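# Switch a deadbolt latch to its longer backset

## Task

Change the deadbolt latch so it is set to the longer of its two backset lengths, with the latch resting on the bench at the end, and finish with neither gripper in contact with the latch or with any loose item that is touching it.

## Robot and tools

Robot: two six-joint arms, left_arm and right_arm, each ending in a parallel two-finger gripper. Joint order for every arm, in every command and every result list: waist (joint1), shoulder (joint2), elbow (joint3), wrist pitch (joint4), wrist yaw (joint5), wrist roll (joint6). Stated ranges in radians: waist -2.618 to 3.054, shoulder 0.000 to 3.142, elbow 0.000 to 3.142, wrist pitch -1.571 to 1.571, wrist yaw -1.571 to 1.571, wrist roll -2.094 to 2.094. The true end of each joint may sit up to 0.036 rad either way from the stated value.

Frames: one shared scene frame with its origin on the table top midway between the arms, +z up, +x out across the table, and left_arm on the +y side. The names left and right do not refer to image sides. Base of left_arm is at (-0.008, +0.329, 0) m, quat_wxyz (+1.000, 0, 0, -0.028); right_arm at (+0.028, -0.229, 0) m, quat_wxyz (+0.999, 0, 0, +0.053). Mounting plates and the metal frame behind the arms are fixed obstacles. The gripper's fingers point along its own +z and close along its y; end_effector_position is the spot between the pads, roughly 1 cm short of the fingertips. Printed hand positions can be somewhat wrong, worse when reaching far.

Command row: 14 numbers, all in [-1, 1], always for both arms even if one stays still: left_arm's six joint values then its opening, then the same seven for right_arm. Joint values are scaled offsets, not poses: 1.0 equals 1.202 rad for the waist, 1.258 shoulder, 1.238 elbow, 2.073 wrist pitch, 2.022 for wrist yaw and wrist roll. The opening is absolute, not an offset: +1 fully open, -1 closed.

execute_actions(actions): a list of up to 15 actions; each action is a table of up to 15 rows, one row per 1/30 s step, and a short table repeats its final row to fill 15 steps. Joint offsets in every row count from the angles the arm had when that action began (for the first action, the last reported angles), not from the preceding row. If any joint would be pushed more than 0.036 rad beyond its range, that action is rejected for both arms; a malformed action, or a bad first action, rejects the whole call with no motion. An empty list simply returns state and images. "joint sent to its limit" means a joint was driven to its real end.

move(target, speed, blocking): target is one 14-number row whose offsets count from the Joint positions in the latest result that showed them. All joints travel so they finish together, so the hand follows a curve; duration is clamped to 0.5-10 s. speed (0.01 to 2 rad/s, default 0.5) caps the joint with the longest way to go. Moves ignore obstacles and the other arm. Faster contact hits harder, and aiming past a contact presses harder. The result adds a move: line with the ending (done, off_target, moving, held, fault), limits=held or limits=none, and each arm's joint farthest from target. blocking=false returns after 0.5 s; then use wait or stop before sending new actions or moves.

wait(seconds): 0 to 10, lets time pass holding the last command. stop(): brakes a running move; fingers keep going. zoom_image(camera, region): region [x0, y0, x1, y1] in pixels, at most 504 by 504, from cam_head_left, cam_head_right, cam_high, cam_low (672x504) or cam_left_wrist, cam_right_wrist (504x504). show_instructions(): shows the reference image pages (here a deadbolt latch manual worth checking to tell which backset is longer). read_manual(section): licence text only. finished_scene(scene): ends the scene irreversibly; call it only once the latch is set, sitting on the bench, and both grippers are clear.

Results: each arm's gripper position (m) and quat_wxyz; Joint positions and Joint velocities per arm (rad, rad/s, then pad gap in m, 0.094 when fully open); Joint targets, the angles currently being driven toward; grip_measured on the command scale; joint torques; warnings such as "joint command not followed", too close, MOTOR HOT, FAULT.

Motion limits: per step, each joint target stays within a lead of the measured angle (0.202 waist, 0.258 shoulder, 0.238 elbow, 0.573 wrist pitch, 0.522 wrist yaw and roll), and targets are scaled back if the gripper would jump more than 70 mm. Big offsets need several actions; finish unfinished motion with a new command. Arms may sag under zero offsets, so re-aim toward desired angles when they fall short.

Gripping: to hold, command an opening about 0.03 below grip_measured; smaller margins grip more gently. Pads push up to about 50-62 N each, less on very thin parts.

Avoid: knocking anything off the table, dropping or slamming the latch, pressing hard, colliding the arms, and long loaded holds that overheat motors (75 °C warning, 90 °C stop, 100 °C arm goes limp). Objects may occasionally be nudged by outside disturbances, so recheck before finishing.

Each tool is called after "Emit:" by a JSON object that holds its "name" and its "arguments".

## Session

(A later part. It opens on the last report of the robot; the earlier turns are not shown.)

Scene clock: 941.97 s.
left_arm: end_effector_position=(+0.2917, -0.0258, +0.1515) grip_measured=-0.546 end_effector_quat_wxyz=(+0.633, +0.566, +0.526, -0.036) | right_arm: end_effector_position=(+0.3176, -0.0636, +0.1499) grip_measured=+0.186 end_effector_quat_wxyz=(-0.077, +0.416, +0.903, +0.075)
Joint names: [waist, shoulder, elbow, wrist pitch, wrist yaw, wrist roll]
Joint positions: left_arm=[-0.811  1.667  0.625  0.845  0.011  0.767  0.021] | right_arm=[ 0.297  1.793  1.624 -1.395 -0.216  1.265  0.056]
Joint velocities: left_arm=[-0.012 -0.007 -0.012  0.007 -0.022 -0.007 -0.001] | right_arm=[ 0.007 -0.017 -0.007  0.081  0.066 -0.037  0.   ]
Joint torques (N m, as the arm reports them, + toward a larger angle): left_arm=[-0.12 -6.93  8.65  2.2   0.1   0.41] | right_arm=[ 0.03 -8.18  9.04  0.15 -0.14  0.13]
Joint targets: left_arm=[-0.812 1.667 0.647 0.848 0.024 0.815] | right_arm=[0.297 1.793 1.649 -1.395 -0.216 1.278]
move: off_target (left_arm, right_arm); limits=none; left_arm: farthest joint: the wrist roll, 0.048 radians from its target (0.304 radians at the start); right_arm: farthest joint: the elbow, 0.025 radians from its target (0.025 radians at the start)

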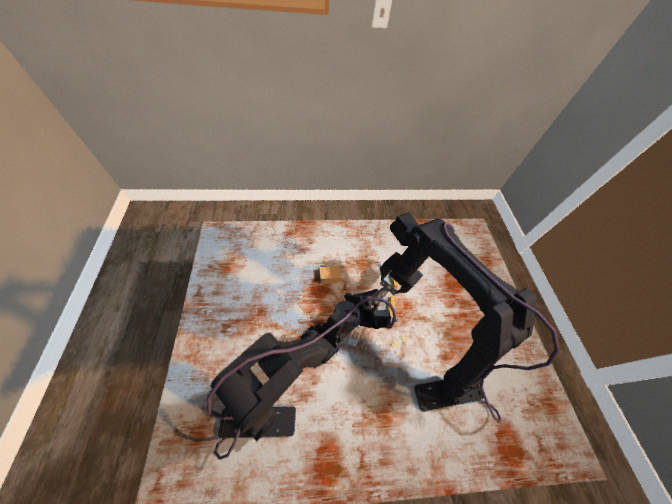

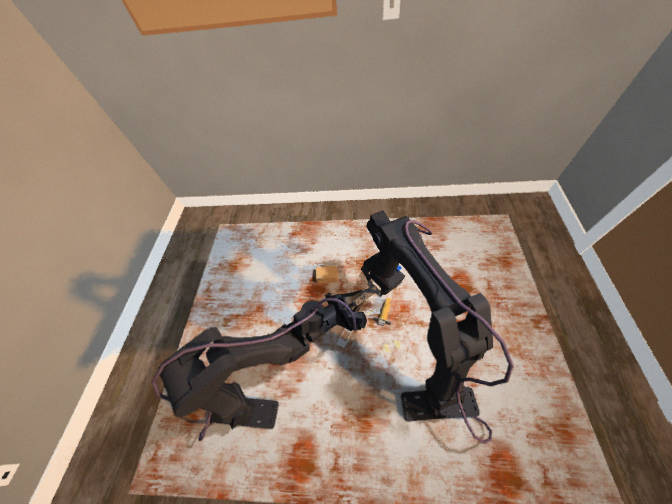

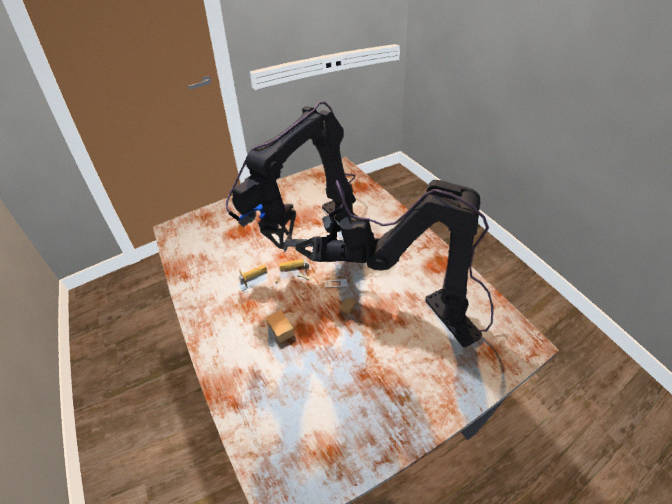

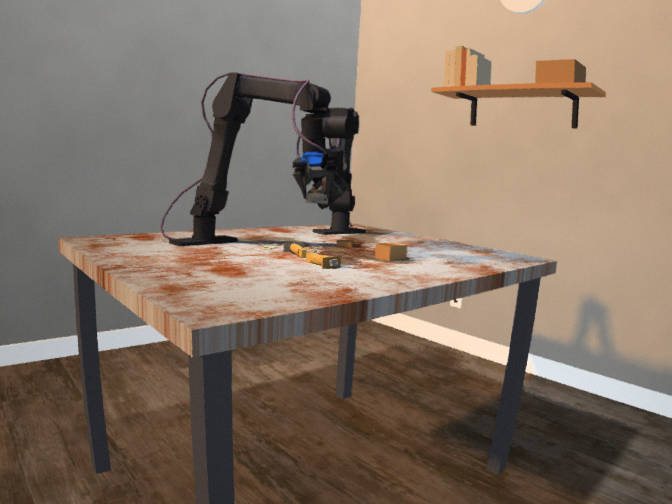

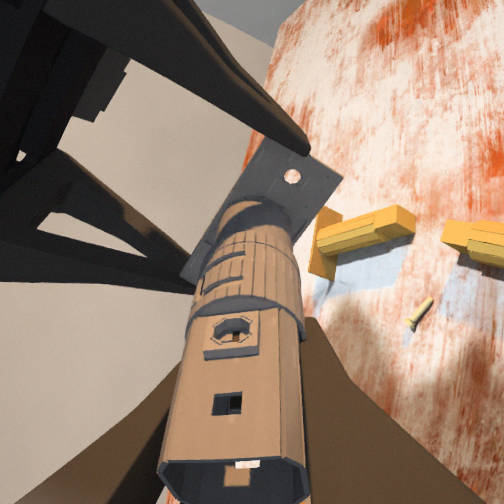

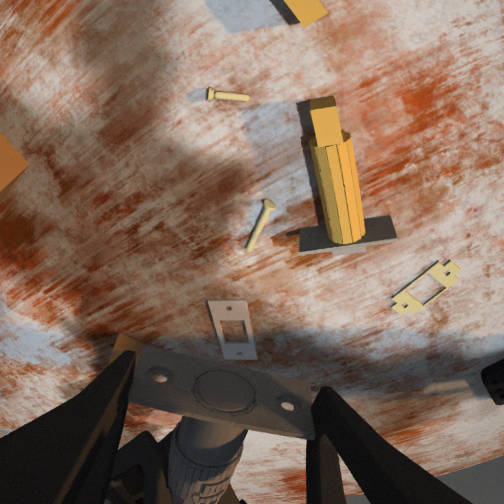

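Emit:
{"name": "move", "arguments": {"target": [0,0,0.018,0,0,0.14,-0.75, 0,0,0.02,0,0,0,0.08], "speed": 0.15}}

Emit:
{"name": "move", "arguments": {"target": [0,0,0.018,0,0,0.11,-0.75, 0,0,0.02,0,0,0,0.08], "speed": 0.15}}

Scene clock: 948.43 s.
left_arm: end_effector_position=(+0.2950, -0.0229, +0.1510) grip_measured=-0.568 end_effector_quat_wxyz=(+0.631, +0.622, +0.460, +0.049) | right_arm: end_effector_position=(+0.3180, -0.0634, +0.1499) grip_measured=+0.186 end_effector_quat_wxyz=(-0.076, +0.411, +0.905, +0.076)
Joint names: [waist, shoulder, elbow, wrist pitch, wrist yaw, wrist roll]
Joint positions: left_arm=[-0.81   1.667  0.625  0.843 -0.011  1.01   0.02 ] | right_arm=[ 0.297  1.793  1.624 -1.393 -0.216  1.256  0.056]
Joint velocities: left_arm=[-0.012 -0.002  0.012 -0.022 -0.007  0.007  0.   ] | right_arm=[ 0.002  0.012  0.012 -0.051  0.081  0.037 -0.001]
Joint torques (N m, as the arm reports them, + toward a larger angle): left_arm=[-0.07 -6.99  8.64  2.19  0.18  0.37] | right_arm=[ 0.04 -8.05  9.02  0.12 -0.14  0.12]
Joint targets: left_arm=[-0.811 1.667 0.647 0.844 0.011 1.050] | right_arm=[0.297 1.793 1.649 -1.395 -0.216 1.266]
move: off_target (left_arm, right_arm); limits=none; left_arm: farthest joint: the wrist roll, 0.040 radians from its target (0.283 radians at the start); right_arm: farthest joint: the elbow, 0.025 radians from its target (0.025 radians at the start)

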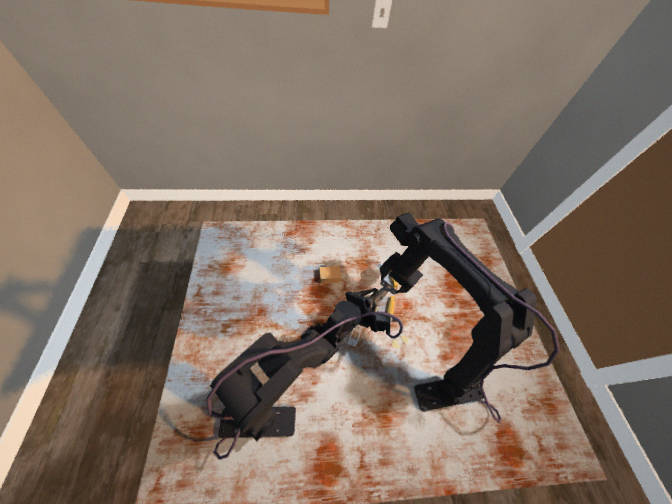

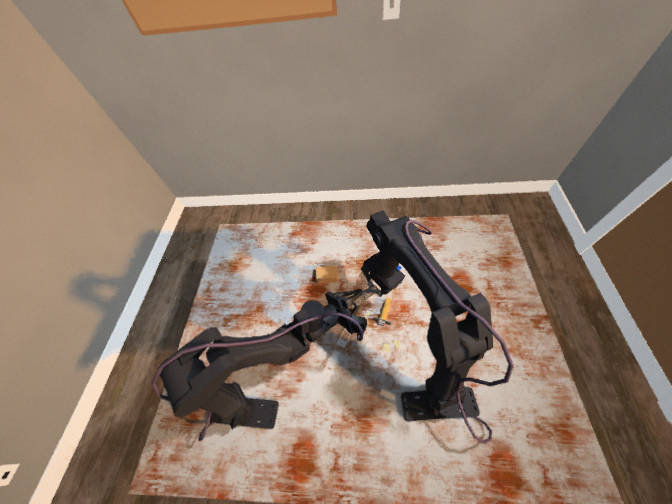

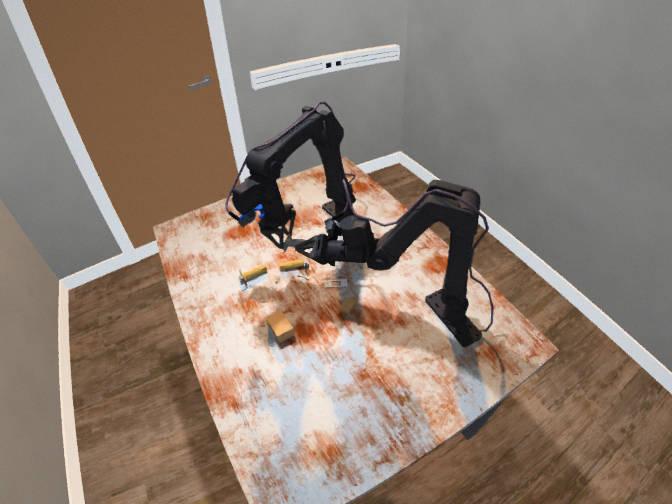

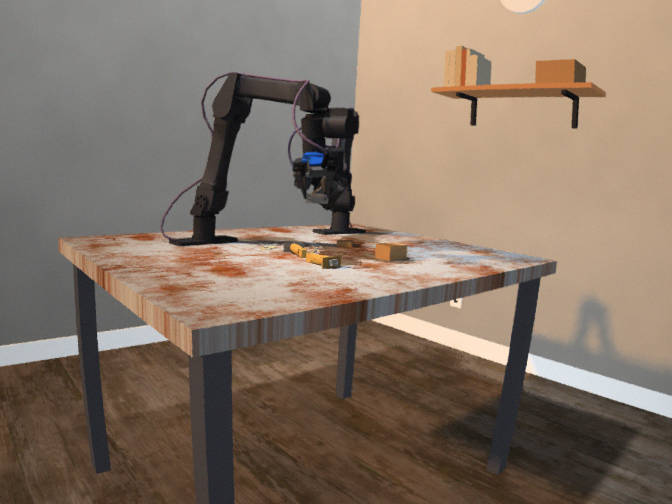

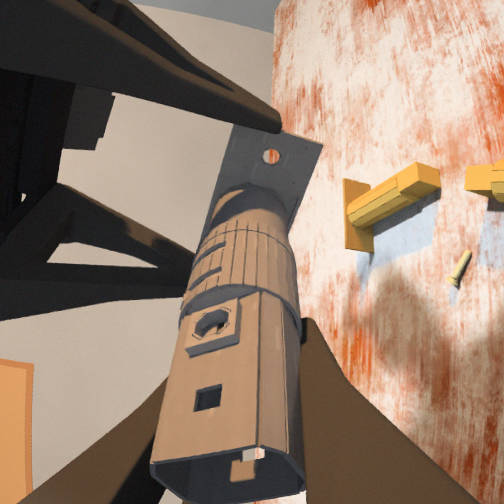

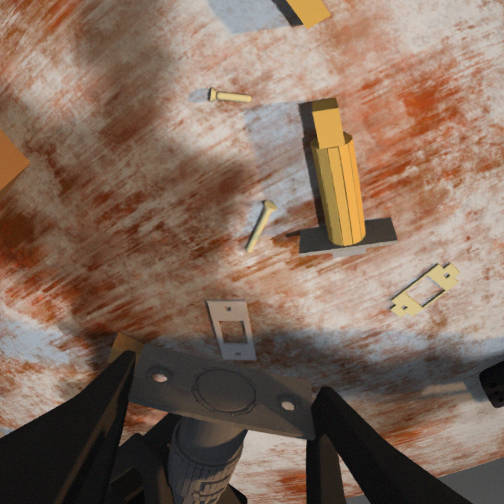

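Scene clock: 950.50 s.
left_arm: end_effector_position=(+0.2971, -0.0212, +0.1516) grip_measured=-0.573 end_effector_quat_wxyz=(+0.625, +0.657, +0.408, +0.110) | right_arm: end_effector_position=(+0.3184, -0.0634, +0.1498) grip_measured=+0.186 end_effector_quat_wxyz=(-0.075, +0.404, +0.908, +0.077)
Joint names: [waist, shoulder, elbow, wrist pitch, wrist yaw, wrist roll]
Joint positions: left_arm=[-0.81   1.667  0.625  0.845 -0.026  1.184  0.02 ] | right_arm=[ 0.297  1.793  1.624 -1.392 -0.215  1.24   0.056]
Joint velocities: left_arm=[-0.007  0.017 -0.012  0.007  0.007  0.022 -0.001] | right_arm=[ 0.007 -0.012 -0.012 -0.081 -0.095  0.007 -0.001]
Joint torques (N m, as the arm reports them, + toward a larger angle): left_arm=[-0.06 -6.96  8.7   2.15  0.1   0.42] | right_arm=[-0.13 -8.18  9.13  0.12 -0.13  0.17]
Joint targets: left_arm=[-0.810 1.667 0.647 0.843 -0.011 1.232] | right_arm=[0.297 1.793 1.649 -1.393 -0.216 1.256]
move: off_target (left_arm, right_arm); limits=none; left_arm: farthest joint: the wrist roll, 0.048 radians from its target (0.223 radians at the start); right_arm: farthest joint: the elbow, 0.025 radians from its target (0.025 radians at the start)

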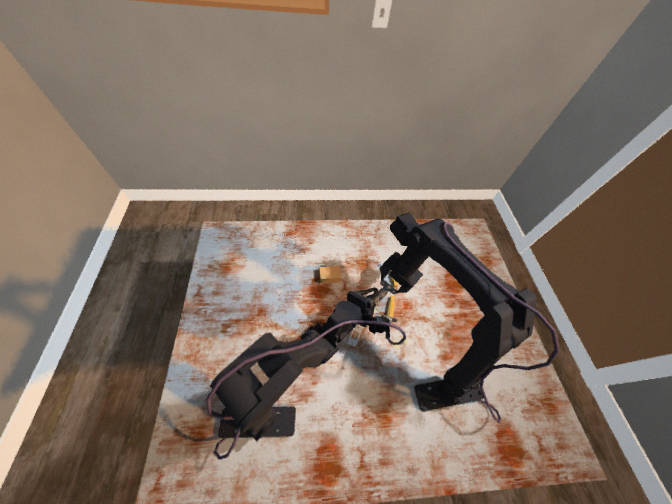

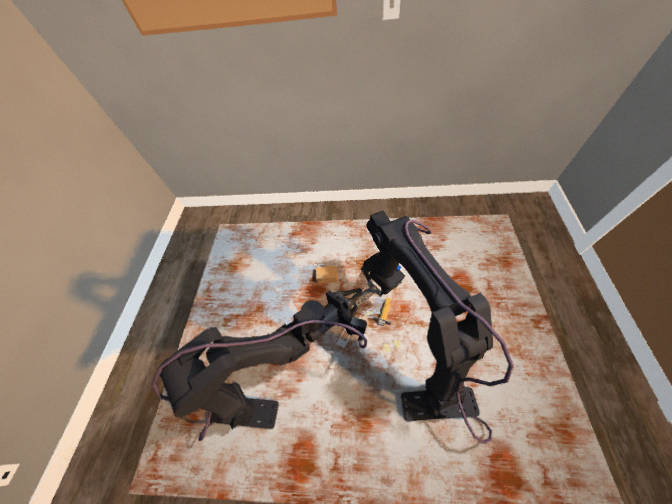

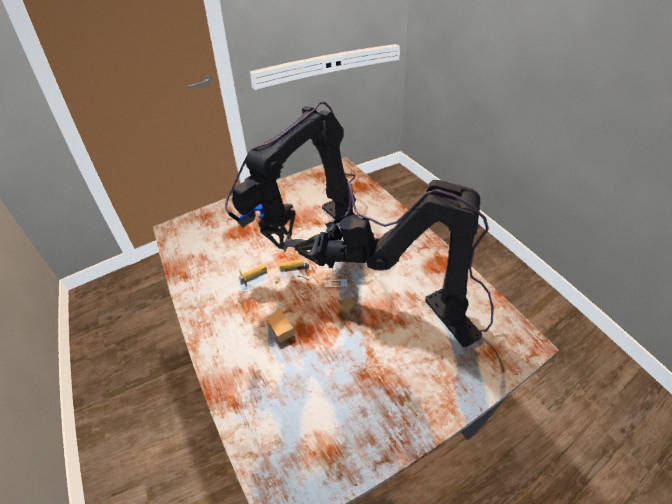

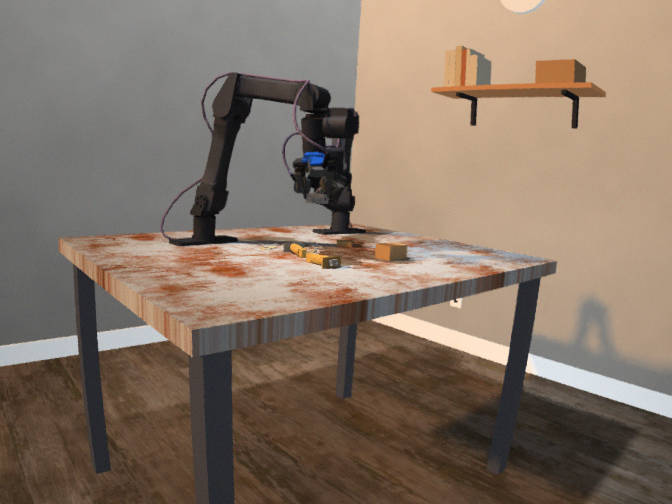

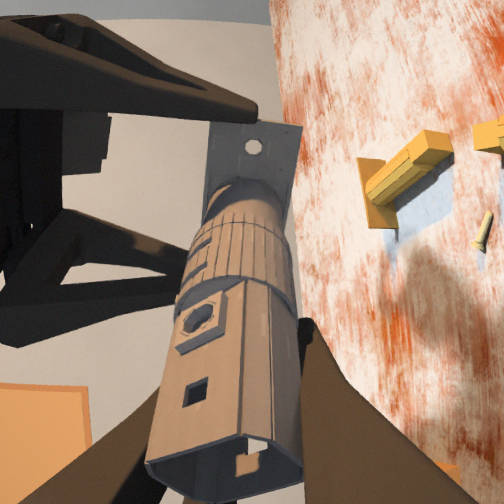

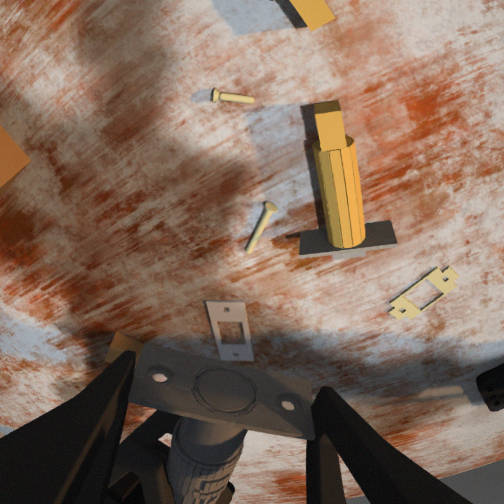

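Emit:
{"name": "move", "arguments": {"target": [0,0,0.018,0,0,0,-0.1, 0,0,0.02,0,0,0,0.08]}}

Emit:
{"name": "move", "arguments": {"target": [0,0,0.018,0,0,-0.14,-0.1, 0,0,0.02,0,0,0,0.08], "speed": 0.3}}

Emit:
{"name": "move", "arguments": {"target": [0,0,0.018,0,0,0,-0.78, 0,0,0.02,0,0,0,0.08]}}

Scene clock: 958.30 s.
left_arm: end_effector_position=(+0.2972, -0.0211, +0.1516) grip_measured=-0.102 end_effector_quat_wxyz=(+0.625, +0.656, +0.408, +0.110) | right_arm: end_effector_position=(+0.3185, -0.0635, +0.1498) grip_measured=+0.186 end_effector_quat_wxyz=(-0.075, +0.404, +0.909, +0.077)
Joint names: [waist, shoulder, elbow, wrist pitch, wrist yaw, wrist roll]
Joint positions: left_arm=[-0.81   1.667  0.625  0.845 -0.027  1.184  0.042] | right_arm=[ 0.297  1.793  1.624 -1.392 -0.214  1.24   0.056]
Joint velocities: left_arm=[-0.007  0.022  0.007 -0.022 -0.022 -0.051 -0.   ] | right_arm=[-0.007  0.012  0.007 -0.022 -0.051 -0.037  0.   ]
Joint torques (N m, as the arm reports them, + toward a larger angle): left_arm=[-0.03 -7.01  8.65  2.18  0.   -0.04] | right_arm=[-0.01 -8.25  8.95  0.12 -0.09 -0.03]
Joint targets: left_arm=[-0.810 1.667 0.647 0.845 -0.026 1.184] | right_arm=[0.297 1.793 1.649 -1.392 -0.215 1.240]
move: off_target (left_arm, right_arm); limits=none; left_arm: farthest joint: the elbow, 0.022 radians from its target (0.022 radians at the start); right_arm: farthest joint: the elbow, 0.025 radians from its target (0.025 radians at the start)

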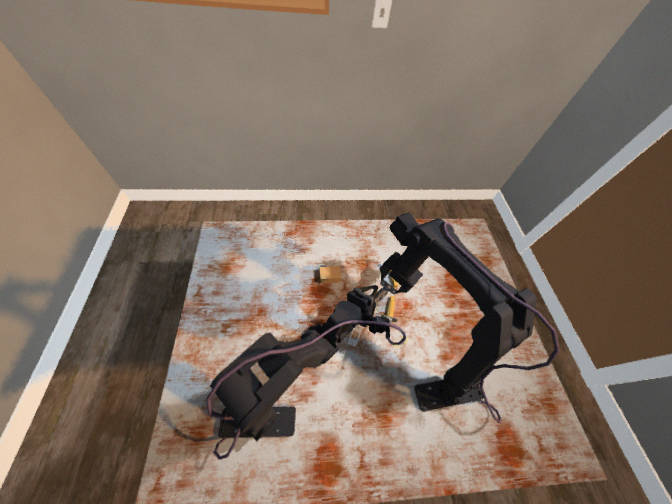

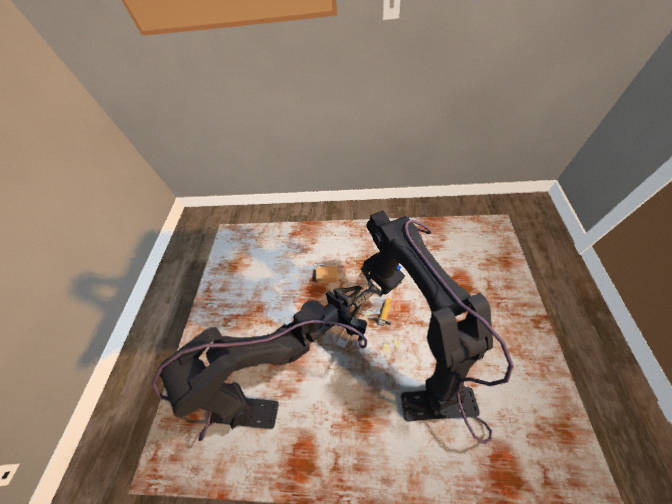

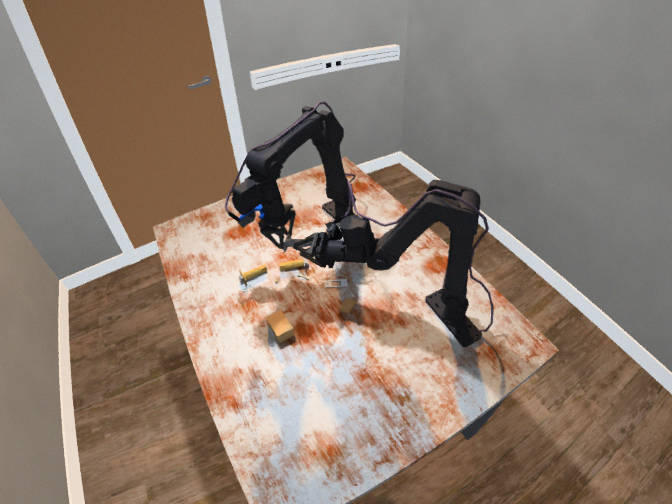

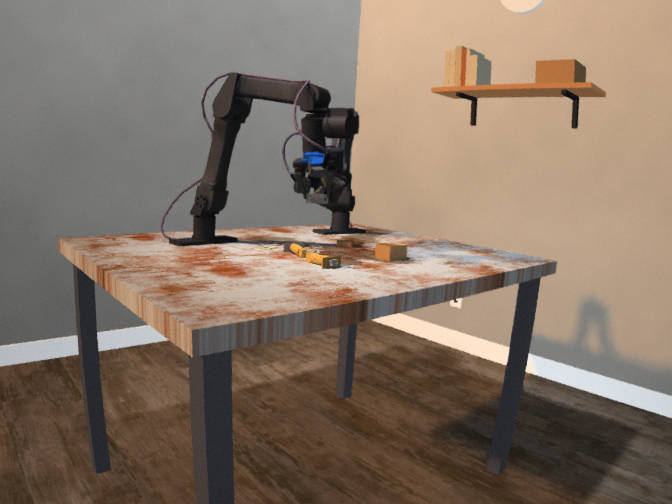

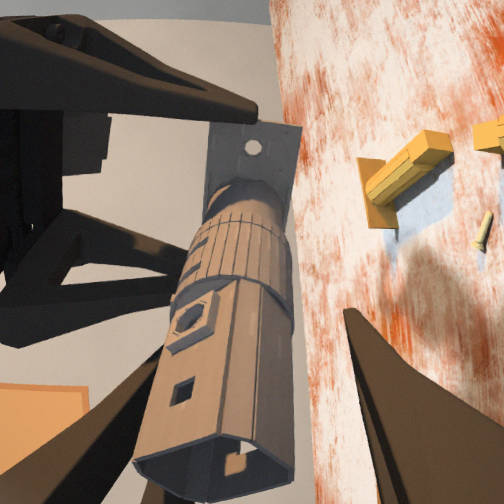

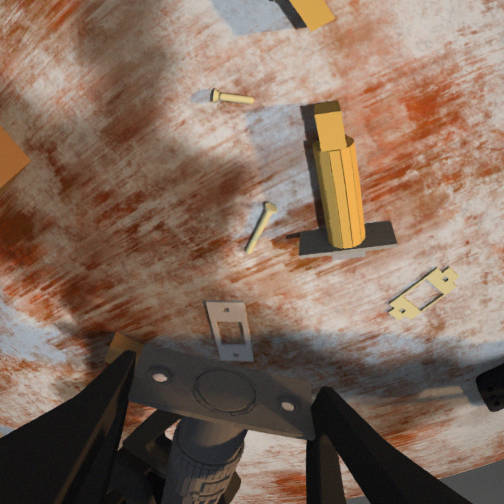

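Scene clock: 959.93 s.
left_arm: end_effector_position=(+0.2973, -0.0211, +0.1516) grip_measured=-0.102 end_effector_quat_wxyz=(+0.634, +0.596, +0.492, +0.026) | right_arm: end_effector_position=(+0.3185, -0.0635, +0.1498) grip_measured=+0.186 end_effector_quat_wxyz=(-0.075, +0.404, +0.909, +0.077)
Joint names: [waist, shoulder, elbow, wrist pitch, wrist yaw, wrist roll]
Joint positions: left_arm=[-0.81   1.667  0.625  0.845 -0.028  0.917  0.042] | right_arm=[ 0.297  1.793  1.624 -1.392 -0.214  1.24   0.056]
Joint velocities: left_arm=[ 0.012 -0.007 -0.012  0.037  0.037  0.007  0.   ] | right_arm=[-0.012 -0.002 -0.002  0.007 -0.11  -0.051 -0.002]
Joint torques (N m, as the arm reports them, + toward a larger angle): left_arm=[-0.04 -7.    8.66  2.18  0.   -0.2 ] | right_arm=[ 0.16 -8.2   9.01  0.17 -0.12  0.03]
Joint targets: left_arm=[-0.810 1.667 0.647 0.845 -0.028 0.901] | right_arm=[0.297 1.793 1.649 -1.392 -0.214 1.240]
move: off_target (left_arm, right_arm); limits=none; left_arm: farthest joint: the elbow, 0.022 radians from its target (0.022 radians at the start); right_arm: farthest joint: the elbow, 0.025 radians from its target (0.025 radians at the start)

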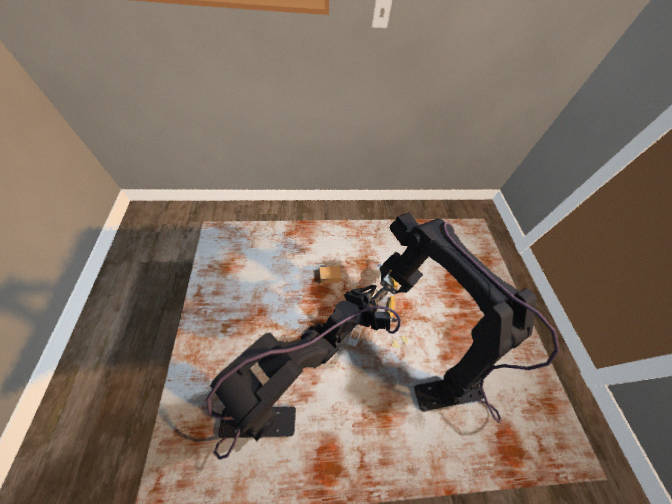

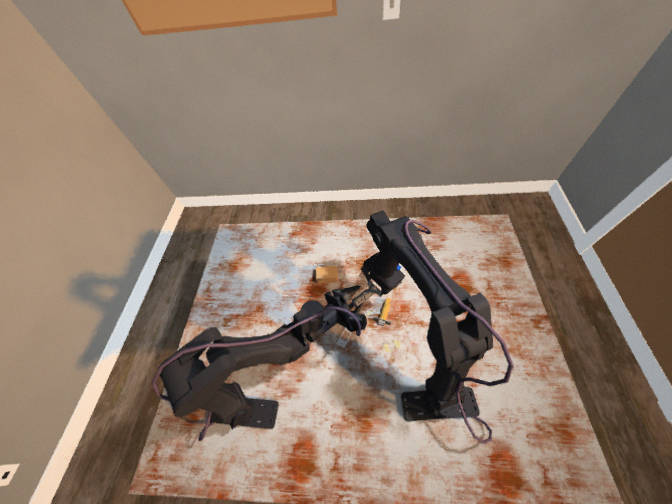

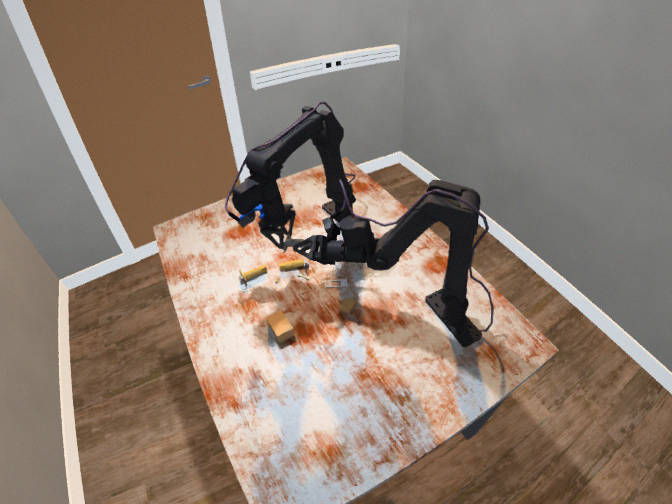

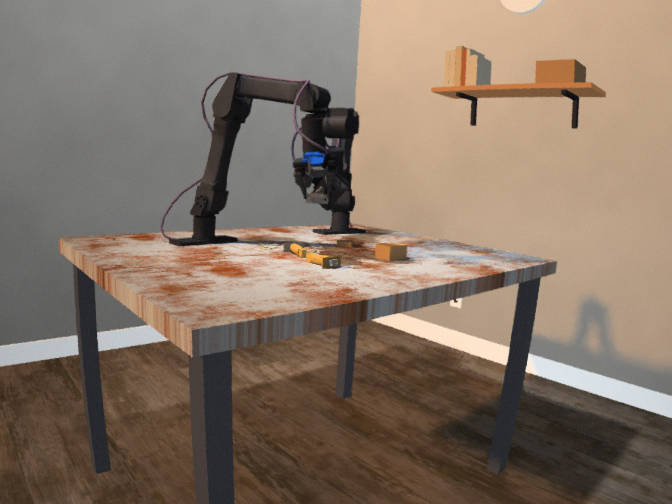

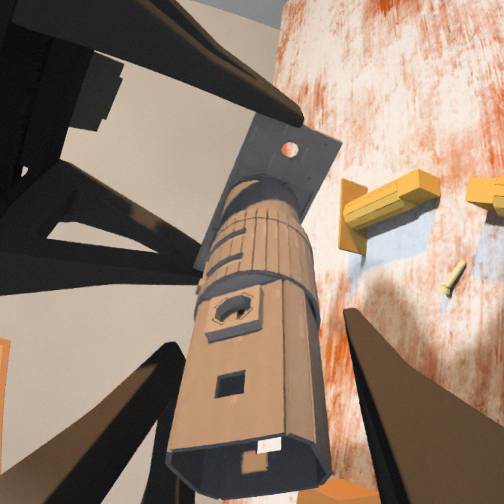

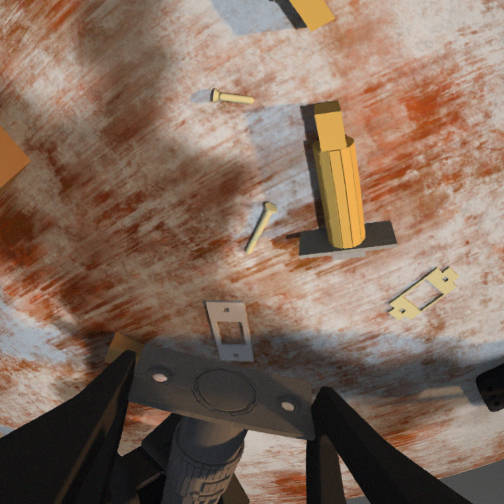

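Scene clock: 960.63 s.
left_arm: end_effector_position=(+0.2970, -0.0211, +0.1508) grip_measured=-0.602 end_effector_quat_wxyz=(+0.633, +0.597, +0.493, +0.026) | right_arm: end_effector_position=(+0.3188, -0.0633, +0.1498) grip_measured=+0.186 end_effector_quat_wxyz=(-0.074, +0.404, +0.909, +0.077)
Joint names: [waist, shoulder, elbow, wrist pitch, wrist yaw, wrist roll]
Joint positions: left_arm=[-0.81   1.667  0.625  0.842 -0.026  0.917  0.019] | right_arm=[ 0.297  1.793  1.624 -1.39  -0.214  1.24   0.056]
Joint velocities: left_arm=[ 0.002  0.012  0.007 -0.095 -0.081 -0.081 -0.001] | right_arm=[-0.002 -0.012  0.002 -0.11   0.007  0.037 -0.   ]
Joint torques (N m, as the arm reports them, + toward a larger angle): left_arm=[-0.05 -7.01  8.67  2.21 -0.01 -0.05] | right_arm=[ 0.11 -8.21  9.08  0.14 -0.07  0.01]
Joint targets: left_arm=[-0.810 1.667 0.647 0.845 -0.027 0.917] | right_arm=[0.297 1.793 1.649 -1.392 -0.214 1.239]
move: off_target (left_arm, right_arm); limits=none; left_arm: farthest joint: the elbow, 0.022 radians from its target (0.022 radians at the start); right_arm: farthest joint: the elbow, 0.025 radians from its target (0.025 radians at the start)

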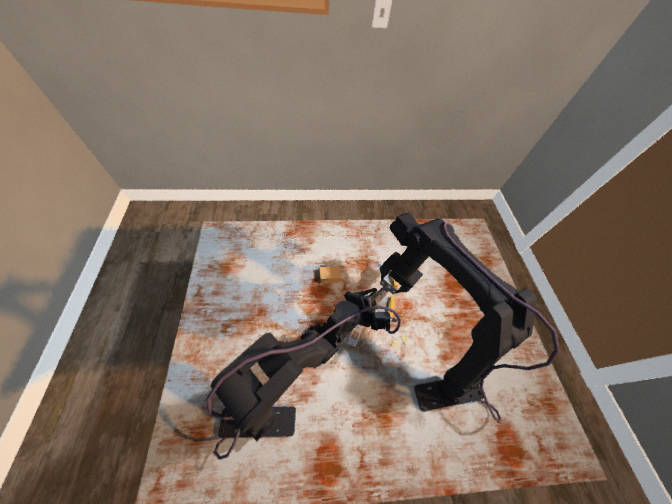

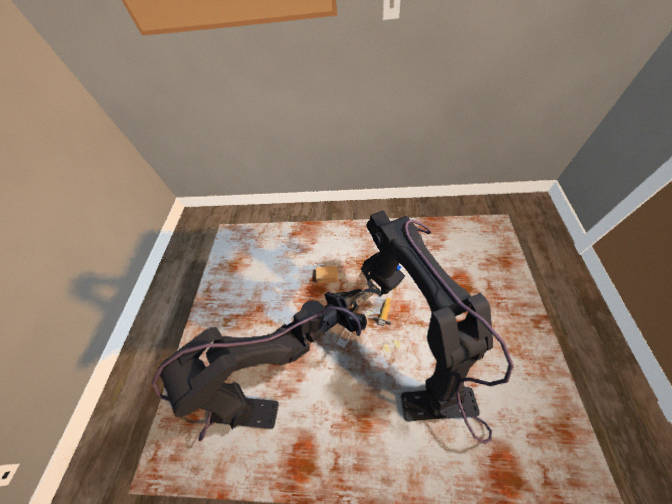

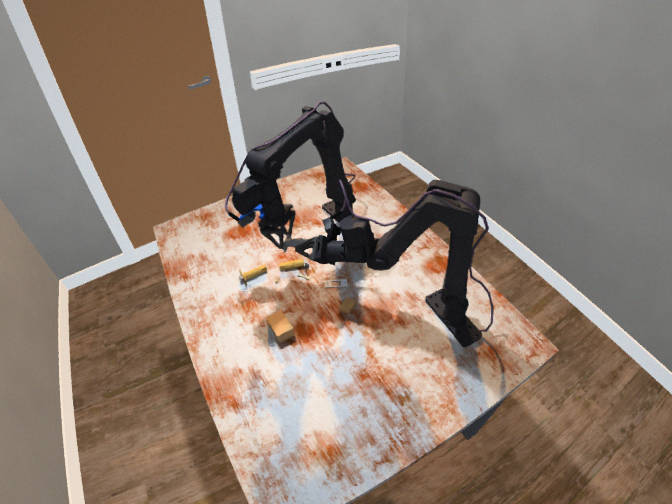

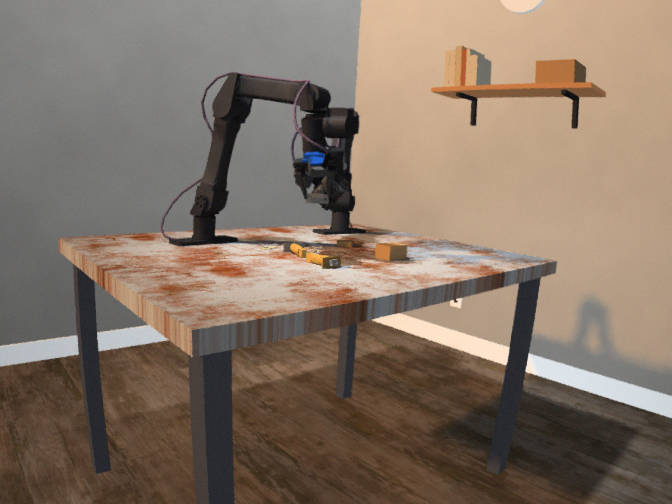

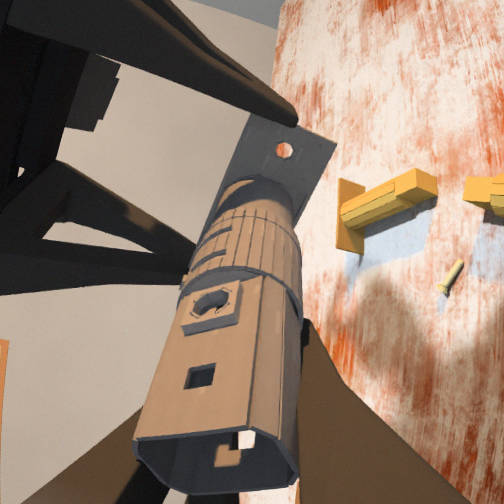

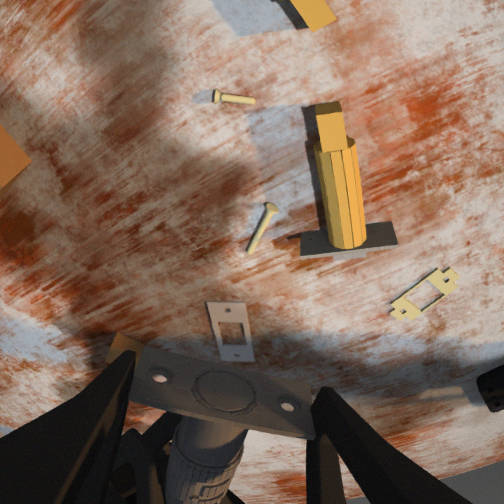

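Emit:
{"name": "move", "arguments": {"target": [0,-0.07,0.0,-0.02,0,0,-0.8, 0,0,0.02,0,0.06,0,0.08], "speed": 0.08}}

Scene clock: 965.00 s.
left_arm: end_effector_position=(+0.2924, -0.0179, +0.1547) grip_measured=-0.602 end_effector_quat_wxyz=(+0.623, +0.605, +0.495, +0.023) | right_arm: end_effector_position=(+0.3213, -0.0681, +0.1485) grip_measured=+0.186 end_effector_quat_wxyz=(-0.060, +0.403, +0.911, +0.065)
Joint names: [waist, shoulder, elbow, wrist pitch, wrist yaw, wrist roll]
Joint positions: left_arm=[-0.81   1.618  0.625  0.769 -0.018  0.917  0.019] | right_arm=[ 0.301  1.793  1.624 -1.388 -0.177  1.24   0.056]
Joint velocities: left_arm=[-0.002 -0.002  0.012 -0.007 -0.007 -0.007 -0.   ] | right_arm=[ 0.017  0.002  0.002 -0.037 -0.007 -0.081  0.001]
Joint torques (N m, as the arm reports them, + toward a larger angle): left_arm=[-0.01 -9.93  7.04  2.49 -0.08 -0.05] | right_arm=[-0.43 -8.22  9.25  0.18  0.67  0.  ]
Joint targets: left_arm=[-0.810 1.579 0.625 0.800 -0.026 0.917] | right_arm=[0.297 1.793 1.649 -1.390 -0.093 1.240]
move: off_target (left_arm, right_arm); limits=none; left_arm: farthest joint: the shoulder, 0.039 radians from its target (0.088 radians at the start); right_arm: farthest joint: the wrist yaw, 0.084 radians from its target (0.122 radians at the start)

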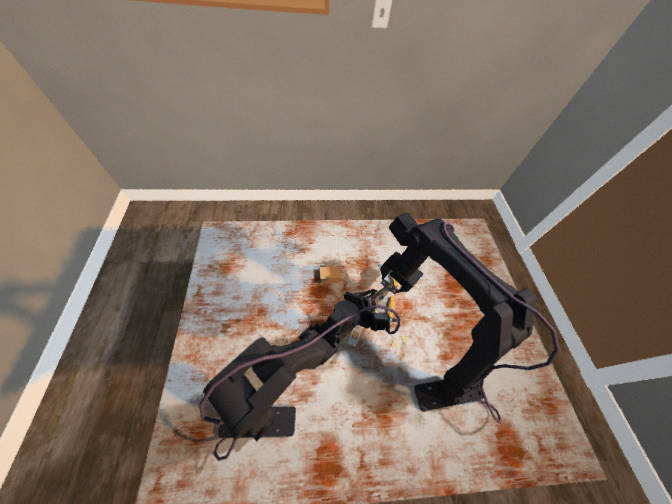

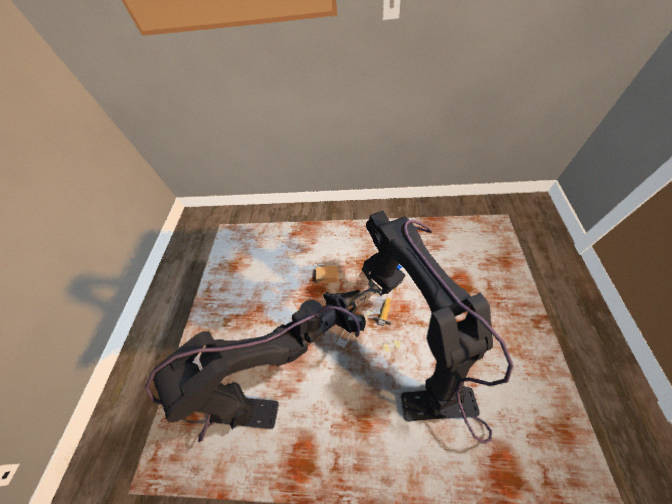

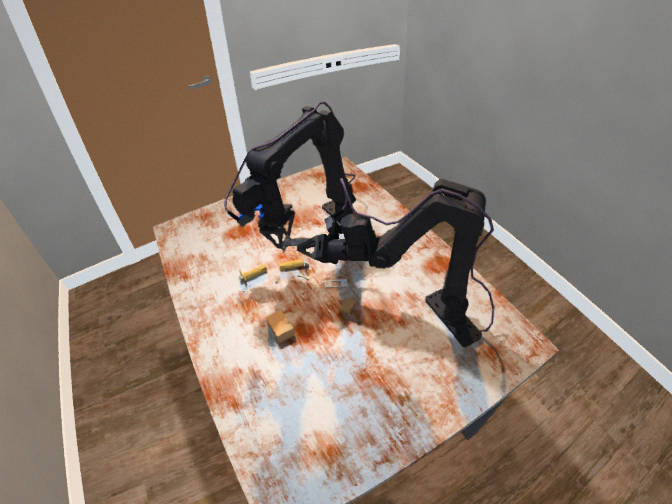

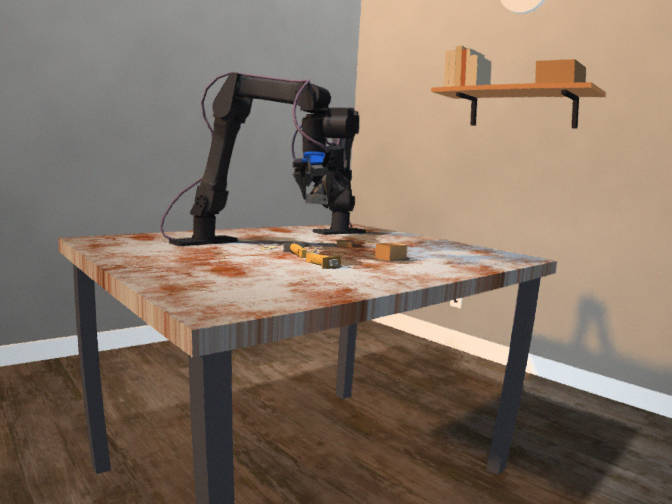

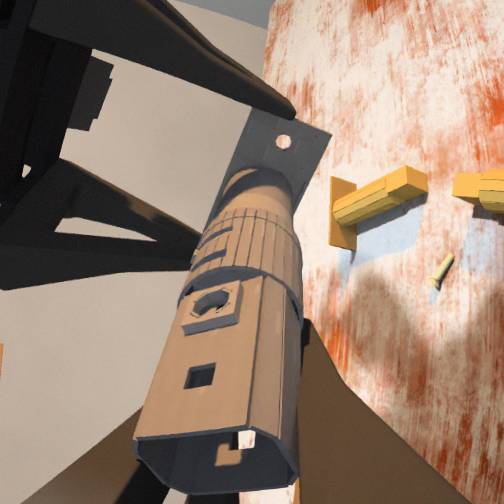

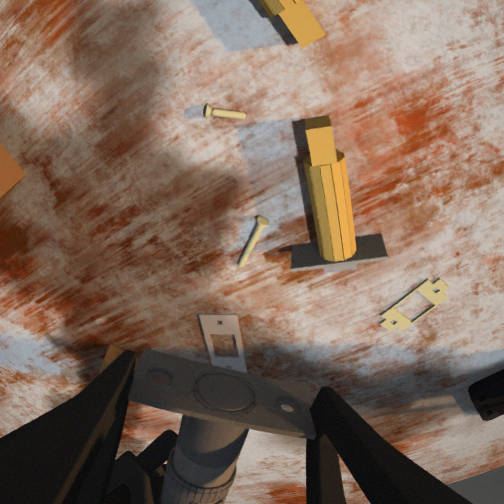

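Emit:
{"name": "move", "arguments": {"target": [0,0.015,0.018,0.015,0,0.07,-0.8, 0,0,0.02,0,-0.015,0,0.08], "speed": 0.1}}

Scene clock: 969.70 s.
left_arm: end_effector_position=(+0.2936, -0.0177, +0.1541) grip_measured=-0.607 end_effector_quat_wxyz=(+0.622, +0.630, +0.461, +0.061) | right_arm: end_effector_position=(+0.3214, -0.0676, +0.1486) grip_measured=+0.186 end_effector_quat_wxyz=(-0.060, +0.400, +0.912, +0.067)
Joint names: [waist, shoulder, elbow, wrist pitch, wrist yaw, wrist roll]
Joint positions: left_arm=[-0.81   1.624  0.625  0.778 -0.024  1.031  0.018] | right_arm=[ 0.301  1.793  1.624 -1.387 -0.179  1.235  0.056]
Joint velocities: left_arm=[ 0.007  0.002 -0.002 -0.051  0.007  0.022  0.   ] | right_arm=[-0.002 -0.012 -0.002 -0.051 -0.022  0.037  0.   ]
Joint torques (N m, as the arm reports them, + toward a larger angle): left_arm=[-0.03 -5.64  8.85  2.42  0.02  0.21] | right_arm=[-0.07 -8.25  8.96  0.18 -0.33  0.07]
Joint targets: left_arm=[-0.810 1.637 0.647 0.800 -0.018 1.059] | right_arm=[0.301 1.793 1.649 -1.388 -0.207 1.240]
move: off_target (left_arm, right_arm); limits=none; left_arm: farthest joint: the wrist roll, 0.027 radians from its target (0.142 radians at the start); right_arm: farthest joint: the wrist yaw, 0.028 radians from its target (0.031 radians at the start)

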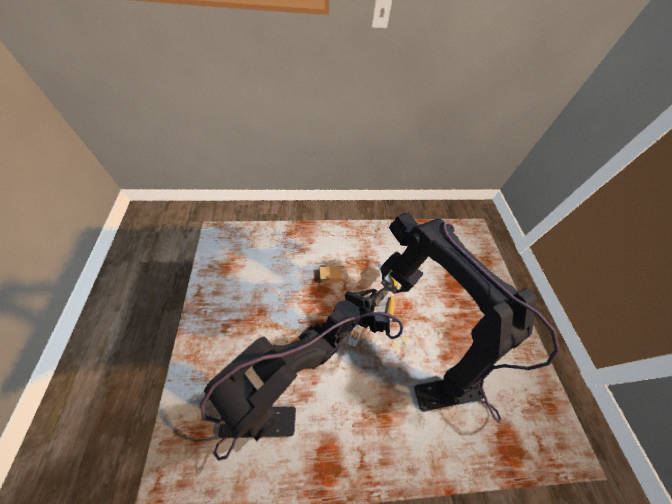

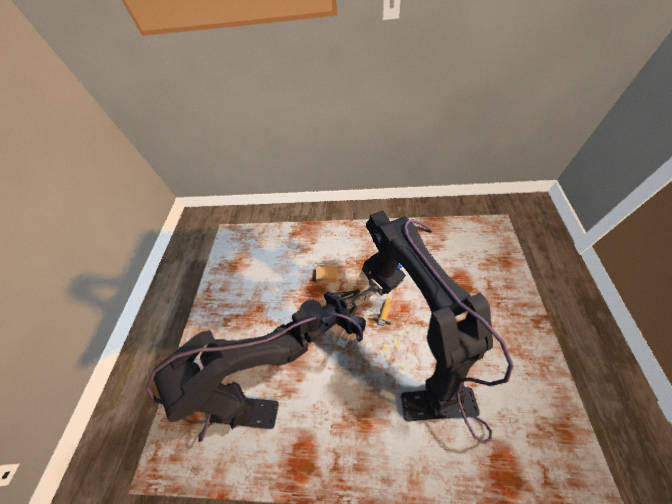

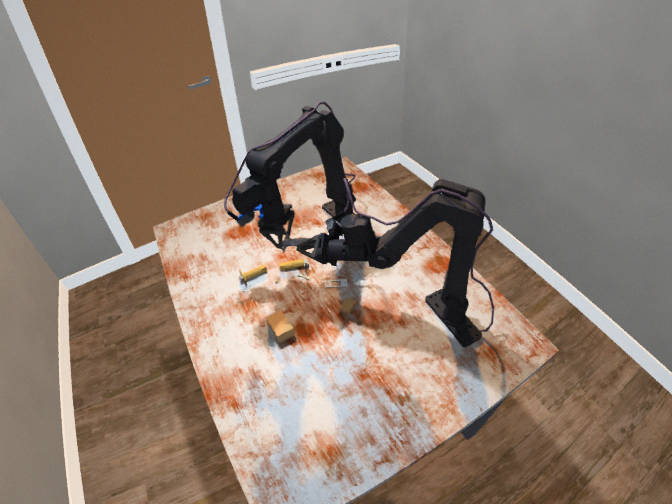

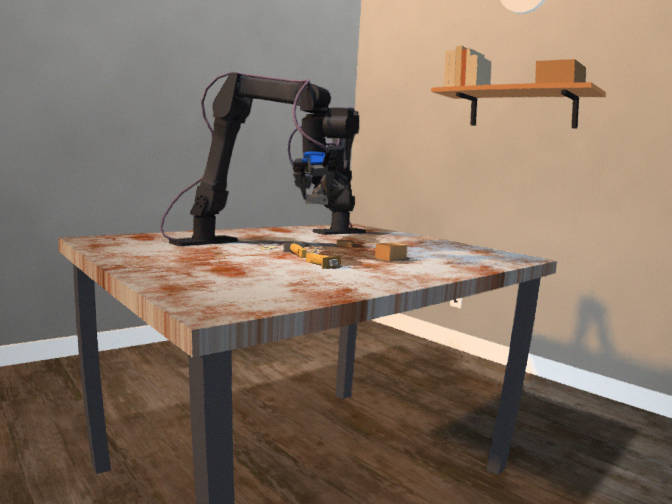

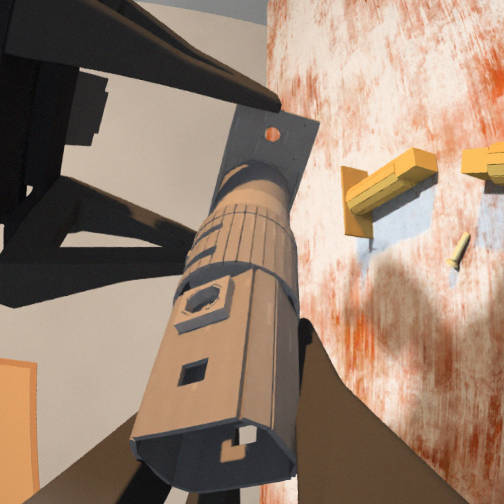

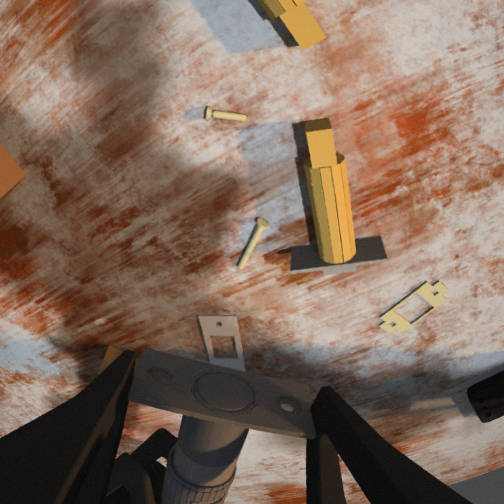

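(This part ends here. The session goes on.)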